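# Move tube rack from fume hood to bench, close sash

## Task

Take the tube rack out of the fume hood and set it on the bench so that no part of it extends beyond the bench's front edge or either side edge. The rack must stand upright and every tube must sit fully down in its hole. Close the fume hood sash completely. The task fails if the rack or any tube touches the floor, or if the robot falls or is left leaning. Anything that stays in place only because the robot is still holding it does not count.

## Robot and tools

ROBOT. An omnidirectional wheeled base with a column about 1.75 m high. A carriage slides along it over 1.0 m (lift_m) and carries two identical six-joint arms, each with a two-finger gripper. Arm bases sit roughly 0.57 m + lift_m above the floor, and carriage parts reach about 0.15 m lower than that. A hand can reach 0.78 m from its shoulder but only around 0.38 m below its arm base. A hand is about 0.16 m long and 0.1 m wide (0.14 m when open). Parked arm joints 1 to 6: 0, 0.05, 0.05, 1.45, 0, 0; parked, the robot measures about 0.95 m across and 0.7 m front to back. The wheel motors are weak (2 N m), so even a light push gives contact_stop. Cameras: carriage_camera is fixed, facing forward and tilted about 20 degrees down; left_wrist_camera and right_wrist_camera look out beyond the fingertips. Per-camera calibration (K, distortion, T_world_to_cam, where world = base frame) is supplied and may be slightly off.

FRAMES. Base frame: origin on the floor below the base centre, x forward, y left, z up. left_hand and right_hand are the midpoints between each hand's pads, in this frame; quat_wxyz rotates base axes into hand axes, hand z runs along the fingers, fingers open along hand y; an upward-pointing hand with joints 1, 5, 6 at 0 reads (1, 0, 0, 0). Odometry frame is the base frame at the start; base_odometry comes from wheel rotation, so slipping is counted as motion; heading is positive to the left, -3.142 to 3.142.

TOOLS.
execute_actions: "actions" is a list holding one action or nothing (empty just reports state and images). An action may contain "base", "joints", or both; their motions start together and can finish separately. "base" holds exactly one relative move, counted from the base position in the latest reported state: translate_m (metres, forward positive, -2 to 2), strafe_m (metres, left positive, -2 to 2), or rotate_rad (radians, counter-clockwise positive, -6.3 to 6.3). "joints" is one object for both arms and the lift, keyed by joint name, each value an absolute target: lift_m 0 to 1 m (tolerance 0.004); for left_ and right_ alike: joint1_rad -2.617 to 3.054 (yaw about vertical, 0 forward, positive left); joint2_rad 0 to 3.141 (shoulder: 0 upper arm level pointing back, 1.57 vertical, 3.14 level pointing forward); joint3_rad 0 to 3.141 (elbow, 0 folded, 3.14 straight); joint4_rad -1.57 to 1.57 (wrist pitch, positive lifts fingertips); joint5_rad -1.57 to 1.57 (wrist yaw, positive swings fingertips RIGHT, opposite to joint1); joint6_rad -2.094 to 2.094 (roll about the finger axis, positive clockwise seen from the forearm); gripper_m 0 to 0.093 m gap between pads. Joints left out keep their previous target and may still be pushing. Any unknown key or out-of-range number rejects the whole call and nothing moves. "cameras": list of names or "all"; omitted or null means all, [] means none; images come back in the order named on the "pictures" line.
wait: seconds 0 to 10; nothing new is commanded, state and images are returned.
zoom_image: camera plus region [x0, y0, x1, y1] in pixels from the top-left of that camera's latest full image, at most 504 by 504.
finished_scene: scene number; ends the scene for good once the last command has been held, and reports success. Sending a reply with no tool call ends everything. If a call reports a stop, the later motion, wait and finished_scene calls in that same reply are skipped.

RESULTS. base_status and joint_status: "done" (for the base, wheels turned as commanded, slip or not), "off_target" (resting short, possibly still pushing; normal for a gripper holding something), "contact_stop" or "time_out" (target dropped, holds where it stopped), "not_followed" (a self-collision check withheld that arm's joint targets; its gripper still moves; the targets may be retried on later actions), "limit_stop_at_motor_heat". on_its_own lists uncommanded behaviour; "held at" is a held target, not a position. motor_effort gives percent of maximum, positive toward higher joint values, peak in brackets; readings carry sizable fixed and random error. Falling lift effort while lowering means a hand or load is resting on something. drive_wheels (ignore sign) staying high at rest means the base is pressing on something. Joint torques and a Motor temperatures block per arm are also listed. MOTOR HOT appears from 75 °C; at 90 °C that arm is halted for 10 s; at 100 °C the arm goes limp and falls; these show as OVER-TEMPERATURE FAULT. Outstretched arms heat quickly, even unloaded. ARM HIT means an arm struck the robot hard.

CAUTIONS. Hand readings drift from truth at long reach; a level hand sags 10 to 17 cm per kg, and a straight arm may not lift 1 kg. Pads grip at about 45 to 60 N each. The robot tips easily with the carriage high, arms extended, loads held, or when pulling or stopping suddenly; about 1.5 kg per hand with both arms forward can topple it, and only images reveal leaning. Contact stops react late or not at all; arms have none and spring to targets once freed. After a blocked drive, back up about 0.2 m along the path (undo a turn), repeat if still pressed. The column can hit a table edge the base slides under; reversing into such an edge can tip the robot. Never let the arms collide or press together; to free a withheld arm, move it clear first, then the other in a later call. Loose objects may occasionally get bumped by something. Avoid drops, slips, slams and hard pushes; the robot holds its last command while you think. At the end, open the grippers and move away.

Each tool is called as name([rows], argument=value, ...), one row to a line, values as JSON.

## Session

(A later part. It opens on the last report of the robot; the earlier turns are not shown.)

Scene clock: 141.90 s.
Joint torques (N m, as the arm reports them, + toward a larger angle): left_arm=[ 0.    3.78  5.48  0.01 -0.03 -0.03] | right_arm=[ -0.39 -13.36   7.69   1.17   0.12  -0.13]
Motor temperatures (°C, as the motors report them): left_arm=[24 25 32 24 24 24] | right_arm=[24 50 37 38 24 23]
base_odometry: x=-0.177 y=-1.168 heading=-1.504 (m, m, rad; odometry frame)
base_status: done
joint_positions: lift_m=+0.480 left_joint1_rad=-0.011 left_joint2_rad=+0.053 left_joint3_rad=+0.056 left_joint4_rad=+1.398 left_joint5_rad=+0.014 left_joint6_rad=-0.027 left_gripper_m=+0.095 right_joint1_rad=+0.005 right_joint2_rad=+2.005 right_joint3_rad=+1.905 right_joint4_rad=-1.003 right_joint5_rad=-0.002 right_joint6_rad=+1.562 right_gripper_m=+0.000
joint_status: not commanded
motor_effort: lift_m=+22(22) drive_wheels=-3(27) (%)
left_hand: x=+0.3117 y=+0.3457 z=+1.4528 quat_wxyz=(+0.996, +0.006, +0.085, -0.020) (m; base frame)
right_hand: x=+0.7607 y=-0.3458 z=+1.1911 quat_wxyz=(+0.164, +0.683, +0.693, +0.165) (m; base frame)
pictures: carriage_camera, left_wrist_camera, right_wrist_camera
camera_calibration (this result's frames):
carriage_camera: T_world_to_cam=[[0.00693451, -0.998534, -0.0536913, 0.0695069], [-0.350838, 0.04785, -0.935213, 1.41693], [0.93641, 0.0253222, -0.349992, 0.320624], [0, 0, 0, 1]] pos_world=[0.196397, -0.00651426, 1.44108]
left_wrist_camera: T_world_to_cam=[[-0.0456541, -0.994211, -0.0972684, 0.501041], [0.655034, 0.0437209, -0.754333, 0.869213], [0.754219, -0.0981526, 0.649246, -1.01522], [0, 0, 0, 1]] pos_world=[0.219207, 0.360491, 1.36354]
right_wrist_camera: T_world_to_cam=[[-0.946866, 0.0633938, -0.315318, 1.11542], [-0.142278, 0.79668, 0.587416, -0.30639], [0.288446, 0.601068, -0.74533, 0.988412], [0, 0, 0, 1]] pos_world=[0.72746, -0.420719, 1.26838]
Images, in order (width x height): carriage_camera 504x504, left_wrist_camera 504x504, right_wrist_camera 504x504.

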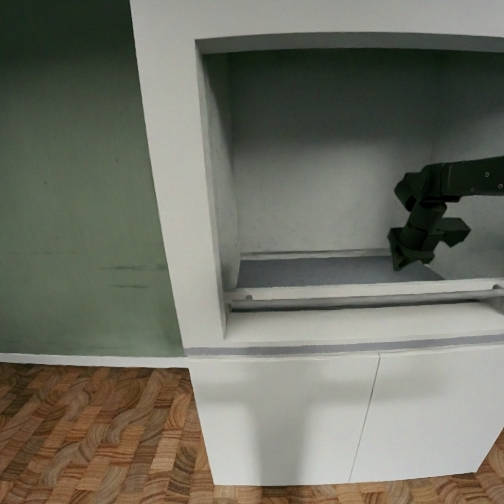

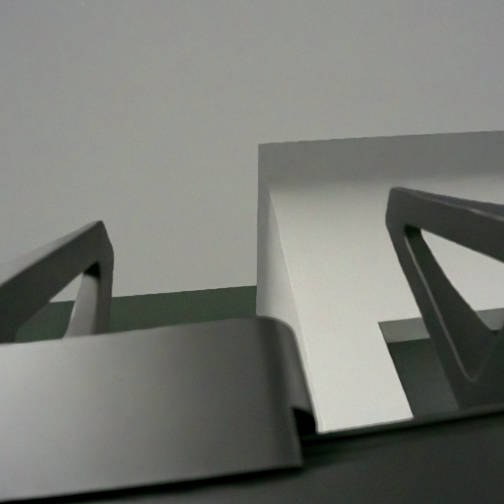

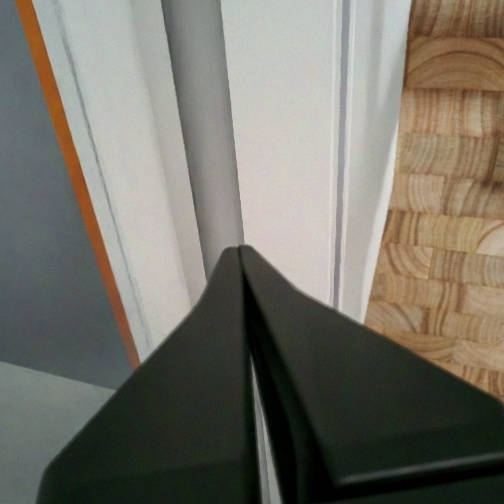

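execute_actions([
  {"base":{"translate_m":0.06}},
], cameras=["right_wrist_camera"])

execute_actions([
  {"joints":{"lift_m":0.25,"right_joint2_rad":2.05,"right_joint4_rad":-1.1}},
])

Scene clock: 147.00 s.
Joint torques (N m, as the arm reports them, + toward a larger angle): left_arm=[-0.01  3.6   5.58  0.03 -0.04 -0.02] | right_arm=[ -0.28 -13.51   7.71   1.19   0.12  -0.1 ]
Motor temperatures (°C, as the motors report them): left_arm=[24 25 32 24 24 24] | right_arm=[24 51 37 37 24 23]
base_odometry: x=-0.173 y=-1.228 heading=-1.504 (m, m, rad; odometry frame)
base_status: done
joint_positions: lift_m=+0.480 left_joint1_rad=-0.011 left_joint2_rad=+0.053 left_joint3_rad=+0.056 left_joint4_rad=+1.398 left_joint5_rad=+0.014 left_joint6_rad=-0.027 left_gripper_m=+0.095 right_joint1_rad=+0.005 right_joint2_rad=+2.005 right_joint3_rad=+1.905 right_joint4_rad=-1.002 right_joint5_rad=-0.002 right_joint6_rad=+1.562 right_gripper_m=+0.000
joint_status: not commanded
motor_effort: lift_m=+22(22) drive_wheels=-5(31) (%)
left_hand: x=+0.3117 y=+0.3457 z=+1.4528 quat_wxyz=(+0.996, +0.006, +0.085, -0.020) (m; base frame)
right_hand: x=+0.7608 y=-0.3458 z=+1.1911 quat_wxyz=(+0.164, +0.683, +0.693, +0.165) (m; base frame)
pictures: right_wrist_camera
camera_calibration (this result's frames):
right_wrist_camera: T_world_to_cam=[[-0.946746, 0.0633944, -0.315679, 1.11585], [-0.142502, 0.796679, 0.587364, -0.30617], [0.288731, 0.601069, -0.745218, 0.988071], [0, 0, 0, 1]] pos_world=[0.727515, -0.420718, 1.26841]
Images, in order (width x height): right_wrist_camera 504x504.

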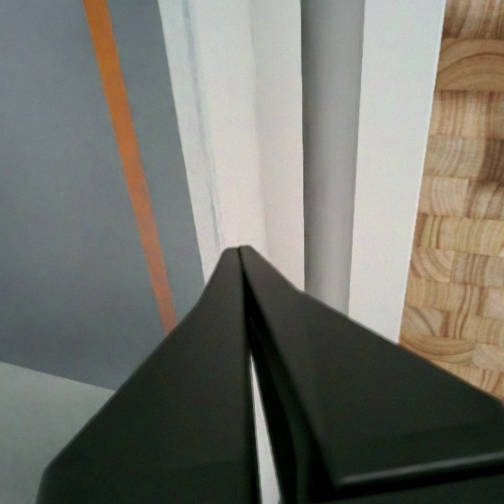

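Scene clock: 148.47 s.
Joint torques (N m, as the arm reports them, + toward a larger angle): left_arm=[-0.01  3.49  5.33  0.02 -0.03 -0.03] | right_arm=[-0.3  -5.74  4.54  0.81  0.14 -0.16]
Motor temperatures (°C, as the motors report them): left_arm=[24 25 32 24 24 24] | right_arm=[24 51 37 37 24 23]
base_odometry: x=-0.173 y=-1.228 heading=-1.504 (m, m, rad; odometry frame)
base_status: not commanded
joint_positions: lift_m=+0.250 left_joint1_rad=-0.011 left_joint2_rad=+0.053 left_joint3_rad=+0.056 left_joint4_rad=+1.398 left_joint5_rad=+0.014 left_joint6_rad=-0.027 left_gripper_m=+0.095 right_joint1_rad=+0.003 right_joint2_rad=+1.968 right_joint3_rad=+1.947 right_joint4_rad=-1.054 right_joint5_rad=-0.007 right_joint6_rad=+1.567 right_gripper_m=+0.000
joint_status: right_joint2_rad off_target (ended at +1.968, target +2.050); right_joint4_rad off_target (ended at -1.054, target -1.100); the others done
motor_effort: lift_m=+19(20) drive_wheels=+6(5) (%)
left_hand: x=+0.3117 y=+0.3457 z=+1.2231 quat_wxyz=(+0.996, +0.006, +0.085, -0.020) (m; base frame)
right_hand: x=+0.7543 y=-0.3460 z=+0.9880 quat_wxyz=(+0.171, +0.682, +0.688, +0.176) (m; base frame)
pictures: carriage_camera, left_wrist_camera, right_wrist_camera
camera_calibration (this result's frames):
carriage_camera: T_world_to_cam=[[0.00693451, -0.998534, -0.0536913, 0.0571752], [-0.350838, 0.04785, -0.935213, 1.20214], [0.93641, 0.0253222, -0.349992, 0.240238], [0, 0, 0, 1]] pos_world=[0.196397, -0.00651426, 1.2114]
left_wrist_camera: T_world_to_cam=[[-0.0456541, -0.994211, -0.0972684, 0.4787], [0.655034, 0.0437209, -0.754333, 0.695959], [0.754219, -0.0981526, 0.649246, -0.866101], [0, 0, 0, 1]] pos_world=[0.219207, 0.360491, 1.13386]
right_wrist_camera: T_world_to_cam=[[-0.937451, 0.0695078, -0.341107, 1.06592], [-0.155157, 0.793727, 0.588152, -0.179891], [0.311627, 0.604289, -0.733296, 0.810816], [0, 0, 0, 1]] pos_world=[0.718665, -0.421273, 1.06396]
Images, in order (width x height): carriage_camera 504x504, left_wrist_camera 504x504, right_wrist_camera 504x504.

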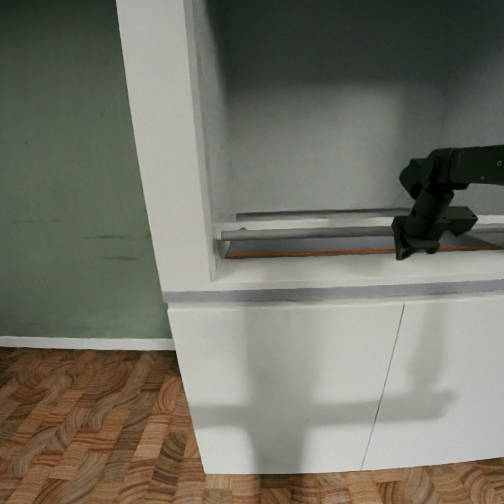

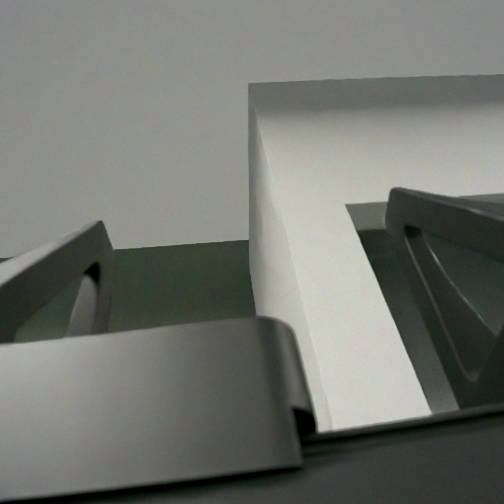

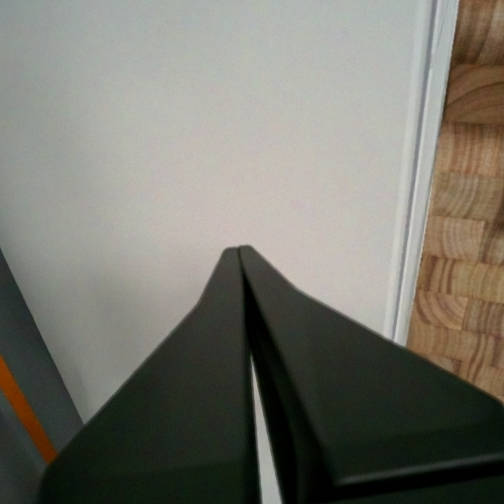

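Tip landed in front of the bar. Retry further in.

execute_actions([
  {"joints":{"lift_m":0.48,"right_joint2_rad":2.0,"right_joint4_rad":-1.0}},
], cameras=[])

execute_actions([
  {"base":{"translate_m":0.06}},
], cameras=["right_wrist_camera"])

execute_actions([
  {"joints":{"lift_m":0.28,"right_joint2_rad":2.05,"right_joint4_rad":-1.1}},
])

Scene clock: 151.83 s.
Joint torques (N m, as the arm reports them, + toward a larger angle): left_arm=[-0.02  3.72  5.34  0.02 -0.04 -0.05] | right_arm=[ -0.33 -12.81   6.07   1.2    0.16  -0.13]
Motor temperatures (°C, as the motors report them): left_arm=[24 25 32 24 24 24] | right_arm=[24 50 37 37 24 23]
base_odometry: x=-0.173 y=-1.228 heading=-1.504 (m, m, rad; odometry frame)
base_status: not commanded
joint_positions: lift_m=+0.480 left_joint1_rad=-0.011 left_joint2_rad=+0.053 left_joint3_rad=+0.056 left_joint4_rad=+1.398 left_joint5_rad=+0.014 left_joint6_rad=-0.027 left_gripper_m=+0.095 right_joint1_rad=+0.003 right_joint2_rad=+1.999 right_joint3_rad=+1.928 right_joint4_rad=-1.001 right_joint5_rad=-0.006 right_joint6_rad=+1.565 right_gripper_m=+0.000
joint_status: all done
motor_effort: lift_m=+24(29) drive_wheels=+5(6) (%)
left_hand: x=+0.3117 y=+0.3457 z=+1.4526 quat_wxyz=(+0.996, +0.006, +0.085, -0.020) (m; base frame)
right_hand: x=+0.7648 y=-0.3462 z=+1.2021 quat_wxyz=(+0.173, +0.682, +0.689, +0.176) (m; base frame)
pictures: none
No camera images: the call's "cameras" was empty. Leave "cameras" out to get every camera's image.

Scene clock: 153.10 s.
Joint torques (N m, as the arm reports them, + toward a larger angle): left_arm=[ 0.04  3.72  5.32 -0.03 -0.04 -0.04] | right_arm=[-0.53 -7.29  6.23  2.61  0.13 -0.11]
Motor temperatures (°C, as the motors report them): left_arm=[24 25 32 24 24 24] | right_arm=[24 50 37 37 24 23]
base_odometry: x=-0.170 y=-1.282 heading=-1.505 (m, m, rad; odometry frame)
base_status: translate_m contact_stop (by the wheels' count: +0.054 of +0.060)
joint_positions: lift_m=+0.480 left_joint1_rad=-0.011 left_joint2_rad=+0.053 left_joint3_rad=+0.056 left_joint4_rad=+1.395 left_joint5_rad=+0.014 left_joint6_rad=-0.027 left_gripper_m=+0.095 right_joint1_rad=+0.004 right_joint2_rad=+1.944 right_joint3_rad=+1.923 right_joint4_rad=-1.199 right_joint5_rad=-0.005 right_joint6_rad=+1.565 right_gripper_m=+0.000
joint_status: not commanded
motor_effort: lift_m=+24(24) drive_wheels=+12(30) (%)
left_hand: x=+0.3123 y=+0.3457 z=+1.4525 quat_wxyz=(+0.996, +0.006, +0.086, -0.020) (m; base frame)
right_hand: x=+0.7158 y=-0.3458 z=+1.2050 quat_wxyz=(+0.122, +0.693, +0.700, +0.125) (m; base frame)
pictures: right_wrist_camera
camera_calibration (this result's frames):
right_wrist_camera: T_world_to_cam=[[-0.977256, 0.067051, -0.201186, 0.962787], [-0.0694582, 0.795164, 0.602403, -0.391681], [0.200368, 0.602676, -0.772421, 1.108], [0, 0, 0, 1]] pos_world=[0.691677, -0.420869, 1.28549]
Images, in order (width x height): right_wrist_camera 504x504.

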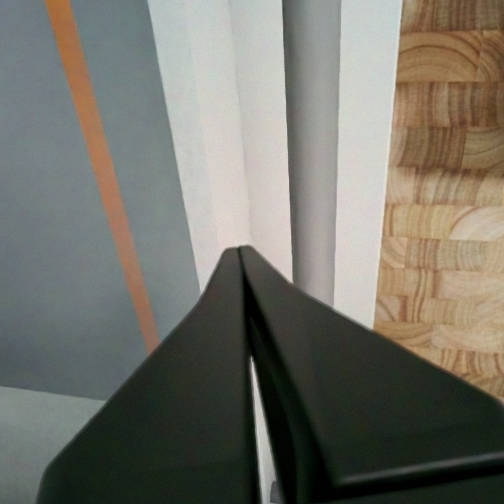

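not run: a stop came earlier in this reply.

Tip is on the glass now; ease back slightly and descend.

execute_actions([
  {"base":{"translate_m":-0.035},"joints":{"lift_m":0.3,"right_joint2_rad":2.05,"right_joint4_rad":-1.0}},
], cameras=["carriage_camera","right_wrist_camera"])

execute_actions([
  {"joints":{"lift_m":0.08,"right_joint2_rad":2.05,"right_joint4_rad":-1.1}},
], cameras=["carriage_camera","right_wrist_camera"])

Scene clock: 155.80 s.
Joint torques (N m, as the arm reports them, + toward a larger angle): left_arm=[ 0.01  3.61  5.47  0.07 -0.04 -0.03] | right_arm=[-0.36 -7.13  4.47  0.92  0.1  -0.05]
Motor temperatures (°C, as the motors report them): left_arm=[24 25 32 24 24 24] | right_arm=[24 50 37 38 24 23]
base_odometry: x=-0.172 y=-1.247 heading=-1.505 (m, m, rad; odometry frame)
base_status: done
joint_positions: lift_m=+0.300 left_joint1_rad=-0.011 left_joint2_rad=+0.053 left_joint3_rad=+0.056 left_joint4_rad=+1.396 left_joint5_rad=+0.014 left_joint6_rad=-0.027 left_gripper_m=+0.095 right_joint1_rad=+0.005 right_joint2_rad=+1.981 right_joint3_rad=+1.953 right_joint4_rad=-0.944 right_joint5_rad=-0.003 right_joint6_rad=+1.557 right_gripper_m=+0.000
joint_status: right_joint2_rad off_target (ended at +1.981, target +2.050); right_joint4_rad off_target (ended at -0.943, target -1.000); the others done
motor_effort: lift_m=+18(18) drive_wheels=+6(18) (%)
left_hand: x=+0.3122 y=+0.3457 z=+1.2731 quat_wxyz=(+0.996, +0.006, +0.086, -0.020) (m; base frame)
right_hand: x=+0.7795 y=-0.3455 z=+1.0481 quat_wxyz=(+0.208, +0.669, +0.682, +0.209) (m; base frame)
pictures: carriage_camera, right_wrist_camera
camera_calibration (this result's frames):
carriage_camera: T_world_to_cam=[[0.00693451, -0.998534, -0.0536913, 0.0598627], [-0.350838, 0.04785, -0.935213, 1.24895], [0.93641, 0.0253222, -0.349992, 0.257757], [0, 0, 0, 1]] pos_world=[0.196397, -0.00651426, 1.26146]
right_wrist_camera: T_world_to_cam=[[-0.897866, 0.0593758, -0.436247, 1.17533], [-0.22085, 0.796441, 0.562944, -0.133132], [0.380871, 0.601794, -0.701984, 0.759116], [0, 0, 0, 1]] pos_world=[0.736762, -0.420586, 1.12057]
Images, in order (width x height): carriage_camera 504x504, right_wrist_camera 504x504.

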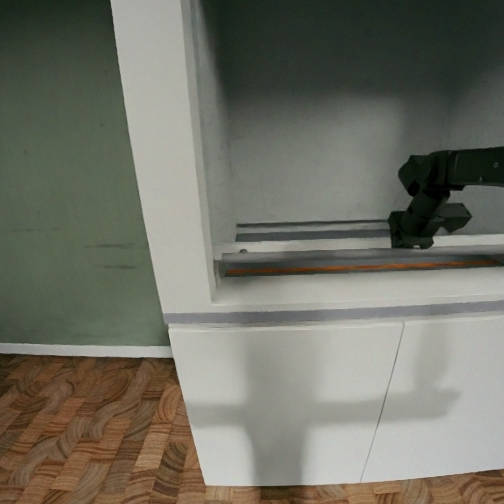

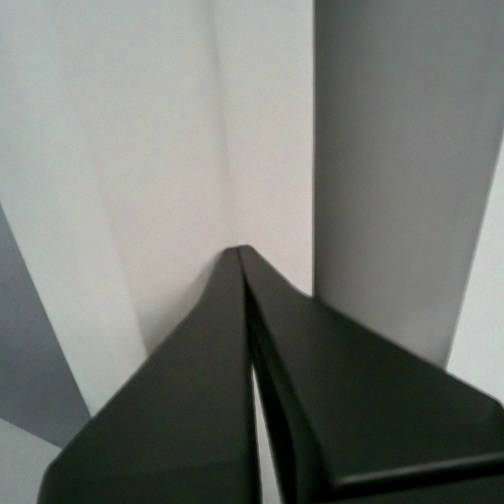

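Scene clock: 157.20 s.
Joint torques (N m, as the arm reports them, + toward a larger angle): left_arm=[ 0.    3.82  5.42  0.   -0.02 -0.03] | right_arm=[-0.31  8.91 -3.43 -0.29  0.11 -0.1 ]
Motor temperatures (°C, as the motors report them): left_arm=[24 25 32 24 24 24] | right_arm=[24 49 37 38 24 23]
base_odometry: x=-0.172 y=-1.247 heading=-1.505 (m, m, rad; odometry frame)
base_status: not commanded
joint_positions: lift_m=+0.080 left_joint1_rad=-0.011 left_joint2_rad=+0.053 left_joint3_rad=+0.056 left_joint4_rad=+1.396 left_joint5_rad=+0.014 left_joint6_rad=-0.027 left_gripper_m=+0.095 right_joint1_rad=+0.005 right_joint2_rad=+1.814 right_joint3_rad=+2.056 right_joint4_rad=-0.844 right_joint5_rad=-0.003 right_joint6_rad=+1.561 right_gripper_m=+0.000
joint_status: right_joint2_rad off_target (ended at +1.814, target +2.050); right_joint4_rad off_target (ended at -0.844, target -1.100); the others done
motor_effort: lift_m=+18(18) drive_wheels=+10(10) (%)
left_hand: x=+0.3121 y=+0.3457 z=+1.0532 quat_wxyz=(+0.996, +0.006, +0.086, -0.020) (m; base frame)
right_hand: x=+0.7786 y=-0.3455 z=+0.9701 quat_wxyz=(+0.329, +0.621, +0.631, +0.329) (m; base frame)
pictures: carriage_camera, right_wrist_camera
camera_calibration (this result's frames):
carriage_camera: T_world_to_cam=[[0.00693451, -0.998534, -0.0536913, 0.0480541], [-0.350838, 0.04785, -0.935213, 1.04326], [0.93641, 0.0253222, -0.349992, 0.180781], [0, 0, 0, 1]] pos_world=[0.196397, -0.00651426, 1.04152]
right_wrist_camera: T_world_to_cam=[[-0.679527, 0.0638144, -0.73087, 1.25778], [-0.408017, 0.795063, 0.448773, 0.166622], [0.609726, 0.603161, -0.514229, 0.344818], [0, 0, 0, 1]] pos_world=[0.712435, -0.42072, 1.02181]
Images, in order (width x height): carriage_camera 504x504, right_wrist_camera 504x504.

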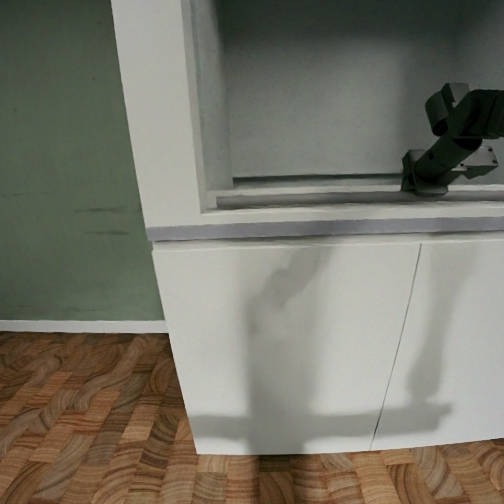

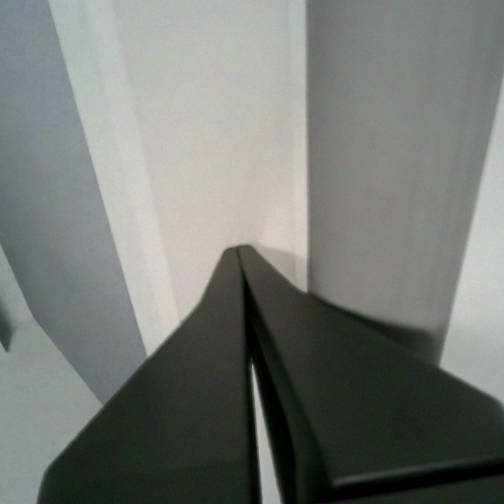

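Bottomed. A little more push, then release.

execute_actions([
  {"joints":{"lift_m":0.04,"right_joint2_rad":2.05,"right_joint4_rad":-1.1}},
], cameras=[])

execute_actions([
  {"joints":{"lift_m":0.38,"right_joint2_rad":1.9}},
], cameras=[])

execute_actions([
  {"base":{"translate_m":-0.4}},
], cameras=["carriage_camera"])

zoom_image(camera="carriage_camera", region=[150, 200, 504, 400])

Scene clock: 159.83 s.
Joint torques (N m, as the arm reports them, + toward a larger angle): left_arm=[ 0.04  3.71  5.38 -0.01 -0.03 -0.06] | right_arm=[-0.42 11.41 -4.33 -0.86  0.09 -0.13]
Motor temperatures (°C, as the motors report them): left_arm=[24 25 32 24 24 24] | right_arm=[24 49 37 37 24 23]
base_odometry: x=-0.172 y=-1.247 heading=-1.505 (m, m, rad; odometry frame)
base_status: not commanded
joint_positions: lift_m=+0.041 left_joint1_rad=-0.011 left_joint2_rad=+0.053 left_joint3_rad=+0.056 left_joint4_rad=+1.396 left_joint5_rad=+0.014 left_joint6_rad=-0.027 left_gripper_m=+0.095 right_joint1_rad=+0.005 right_joint2_rad=+1.774 right_joint3_rad=+2.066 right_joint4_rad=-0.760 right_joint5_rad=-0.003 right_joint6_rad=+1.562 right_gripper_m=+0.000
joint_status: right_joint2_rad off_target (ended at +1.774, target +2.050); right_joint4_rad off_target (ended at -0.760, target -1.100); the others done
motor_effort: lift_m=+17(17) drive_wheels=+12(12) (%)
left_hand: x=+0.3120 y=+0.3457 z=+1.0133 quat_wxyz=(+0.996, +0.006, +0.086, -0.020) (m; base frame)
right_hand: x=+0.7789 y=-0.3455 z=+0.9722 quat_wxyz=(+0.370, +0.597, +0.607, +0.371) (m; base frame)
pictures: none
No camera images: the call's "cameras" was empty. Leave "cameras" out to get every camera's image.

Scene clock: 161.73 s.
Joint torques (N m, as the arm reports them, + toward a larger angle): left_arm=[ 0.    3.77  5.3   0.01 -0.06 -0.02] | right_arm=[ -0.37 -10.86   4.83   1.17   0.12  -0.07]
Motor temperatures (°C, as the motors report them): left_arm=[24 25 32 24 24 24] | right_arm=[24 49 36 37 24 23]
base_odometry: x=-0.172 y=-1.247 heading=-1.505 (m, m, rad; odometry frame)
base_status: not commanded
joint_positions: lift_m=+0.380 left_joint1_rad=-0.011 left_joint2_rad=+0.053 left_joint3_rad=+0.056 left_joint4_rad=+1.397 left_joint5_rad=+0.014 left_joint6_rad=-0.027 left_gripper_m=+0.095 right_joint1_rad=+0.005 right_joint2_rad=+1.890 right_joint3_rad=+1.942 right_joint4_rad=-1.090 right_joint5_rad=-0.002 right_joint6_rad=+1.562 right_gripper_m=+0.000
joint_status: all done
on_its_own: right_joint4_rad moved -0.330 to your old target -1.100
motor_effort: lift_m=+24(27) drive_wheels=+6(13) (%)
left_hand: x=+0.3119 y=+0.3457 z=+1.3525 quat_wxyz=(+0.996, +0.006, +0.085, -0.020) (m; base frame)
right_hand: x=+0.7381 y=-0.3459 z=+1.1466 quat_wxyz=(+0.185, +0.677, +0.687, +0.186) (m; base frame)
pictures: none
No camera images: the call's "cameras" was empty. Leave "cameras" out to get every camera's image.

Scene clock: 164.53 s.
Joint torques (N m, as the arm reports them, + toward a larger angle): left_arm=[ 0.    3.77  5.36  0.02 -0.03 -0.03] | right_arm=[ -0.5  -10.97   4.84   1.21   0.12  -0.1 ]
Motor temperatures (°C, as the motors report them): left_arm=[24 25 32 24 24 24] | right_arm=[24 49 36 37 24 23]
base_odometry: x=-0.198 y=-0.848 heading=-1.505 (m, m, rad; odometry frame)
base_status: done
joint_positions: lift_m=+0.380 left_joint1_rad=-0.011 left_joint2_rad=+0.053 left_joint3_rad=+0.056 left_joint4_rad=+1.397 left_joint5_rad=+0.014 left_joint6_rad=-0.027 left_gripper_m=+0.095 right_joint1_rad=+0.005 right_joint2_rad=+1.892 right_joint3_rad=+1.942 right_joint4_rad=-1.094 right_joint5_rad=-0.002 right_joint6_rad=+1.562 right_gripper_m=+0.000
joint_status: not commanded
motor_effort: lift_m=+24(24) drive_wheels=-3(36) (%)
left_hand: x=+0.3119 y=+0.3457 z=+1.3525 quat_wxyz=(+0.996, +0.006, +0.085, -0.020) (m; base frame)
right_hand: x=+0.7374 y=-0.3460 z=+1.1456 quat_wxyz=(+0.184, +0.678, +0.688, +0.184) (m; base frame)
pictures: carriage_camera
camera_calibration (this result's frames):
carriage_camera: T_world_to_cam=[[0.00693451, -0.998534, -0.0536913, 0.064127], [-0.350838, 0.04785, -0.935213, 1.32323], [0.93641, 0.0253222, -0.349992, 0.285554], [0, 0, 0, 1]] pos_world=[0.196397, -0.00651426, 1.34088]
Images, in order (width x height): carriage_camera 504x504.

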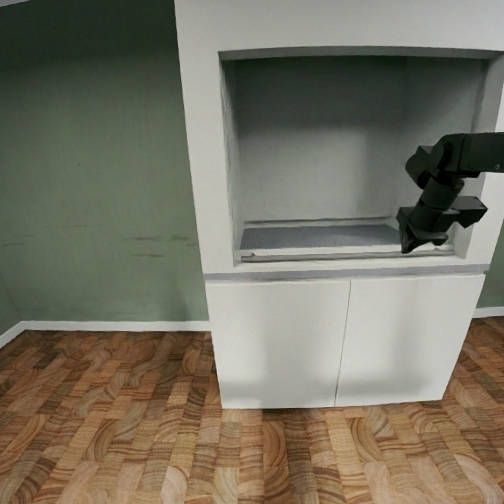

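Region (150, 200, 504, 400) of carriage_camera's 504x504 image, scaled by 1.424, with more detail than that image has; it fills the top 285 rows of this view, and the rest is white.

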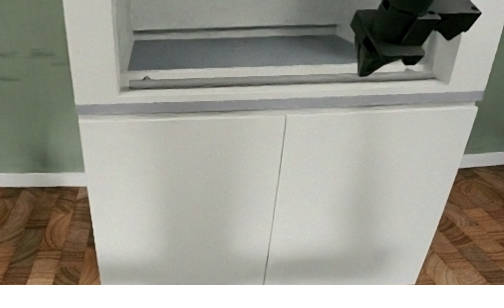

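finished_scene(scene=2)

The scene is finished: the task was done.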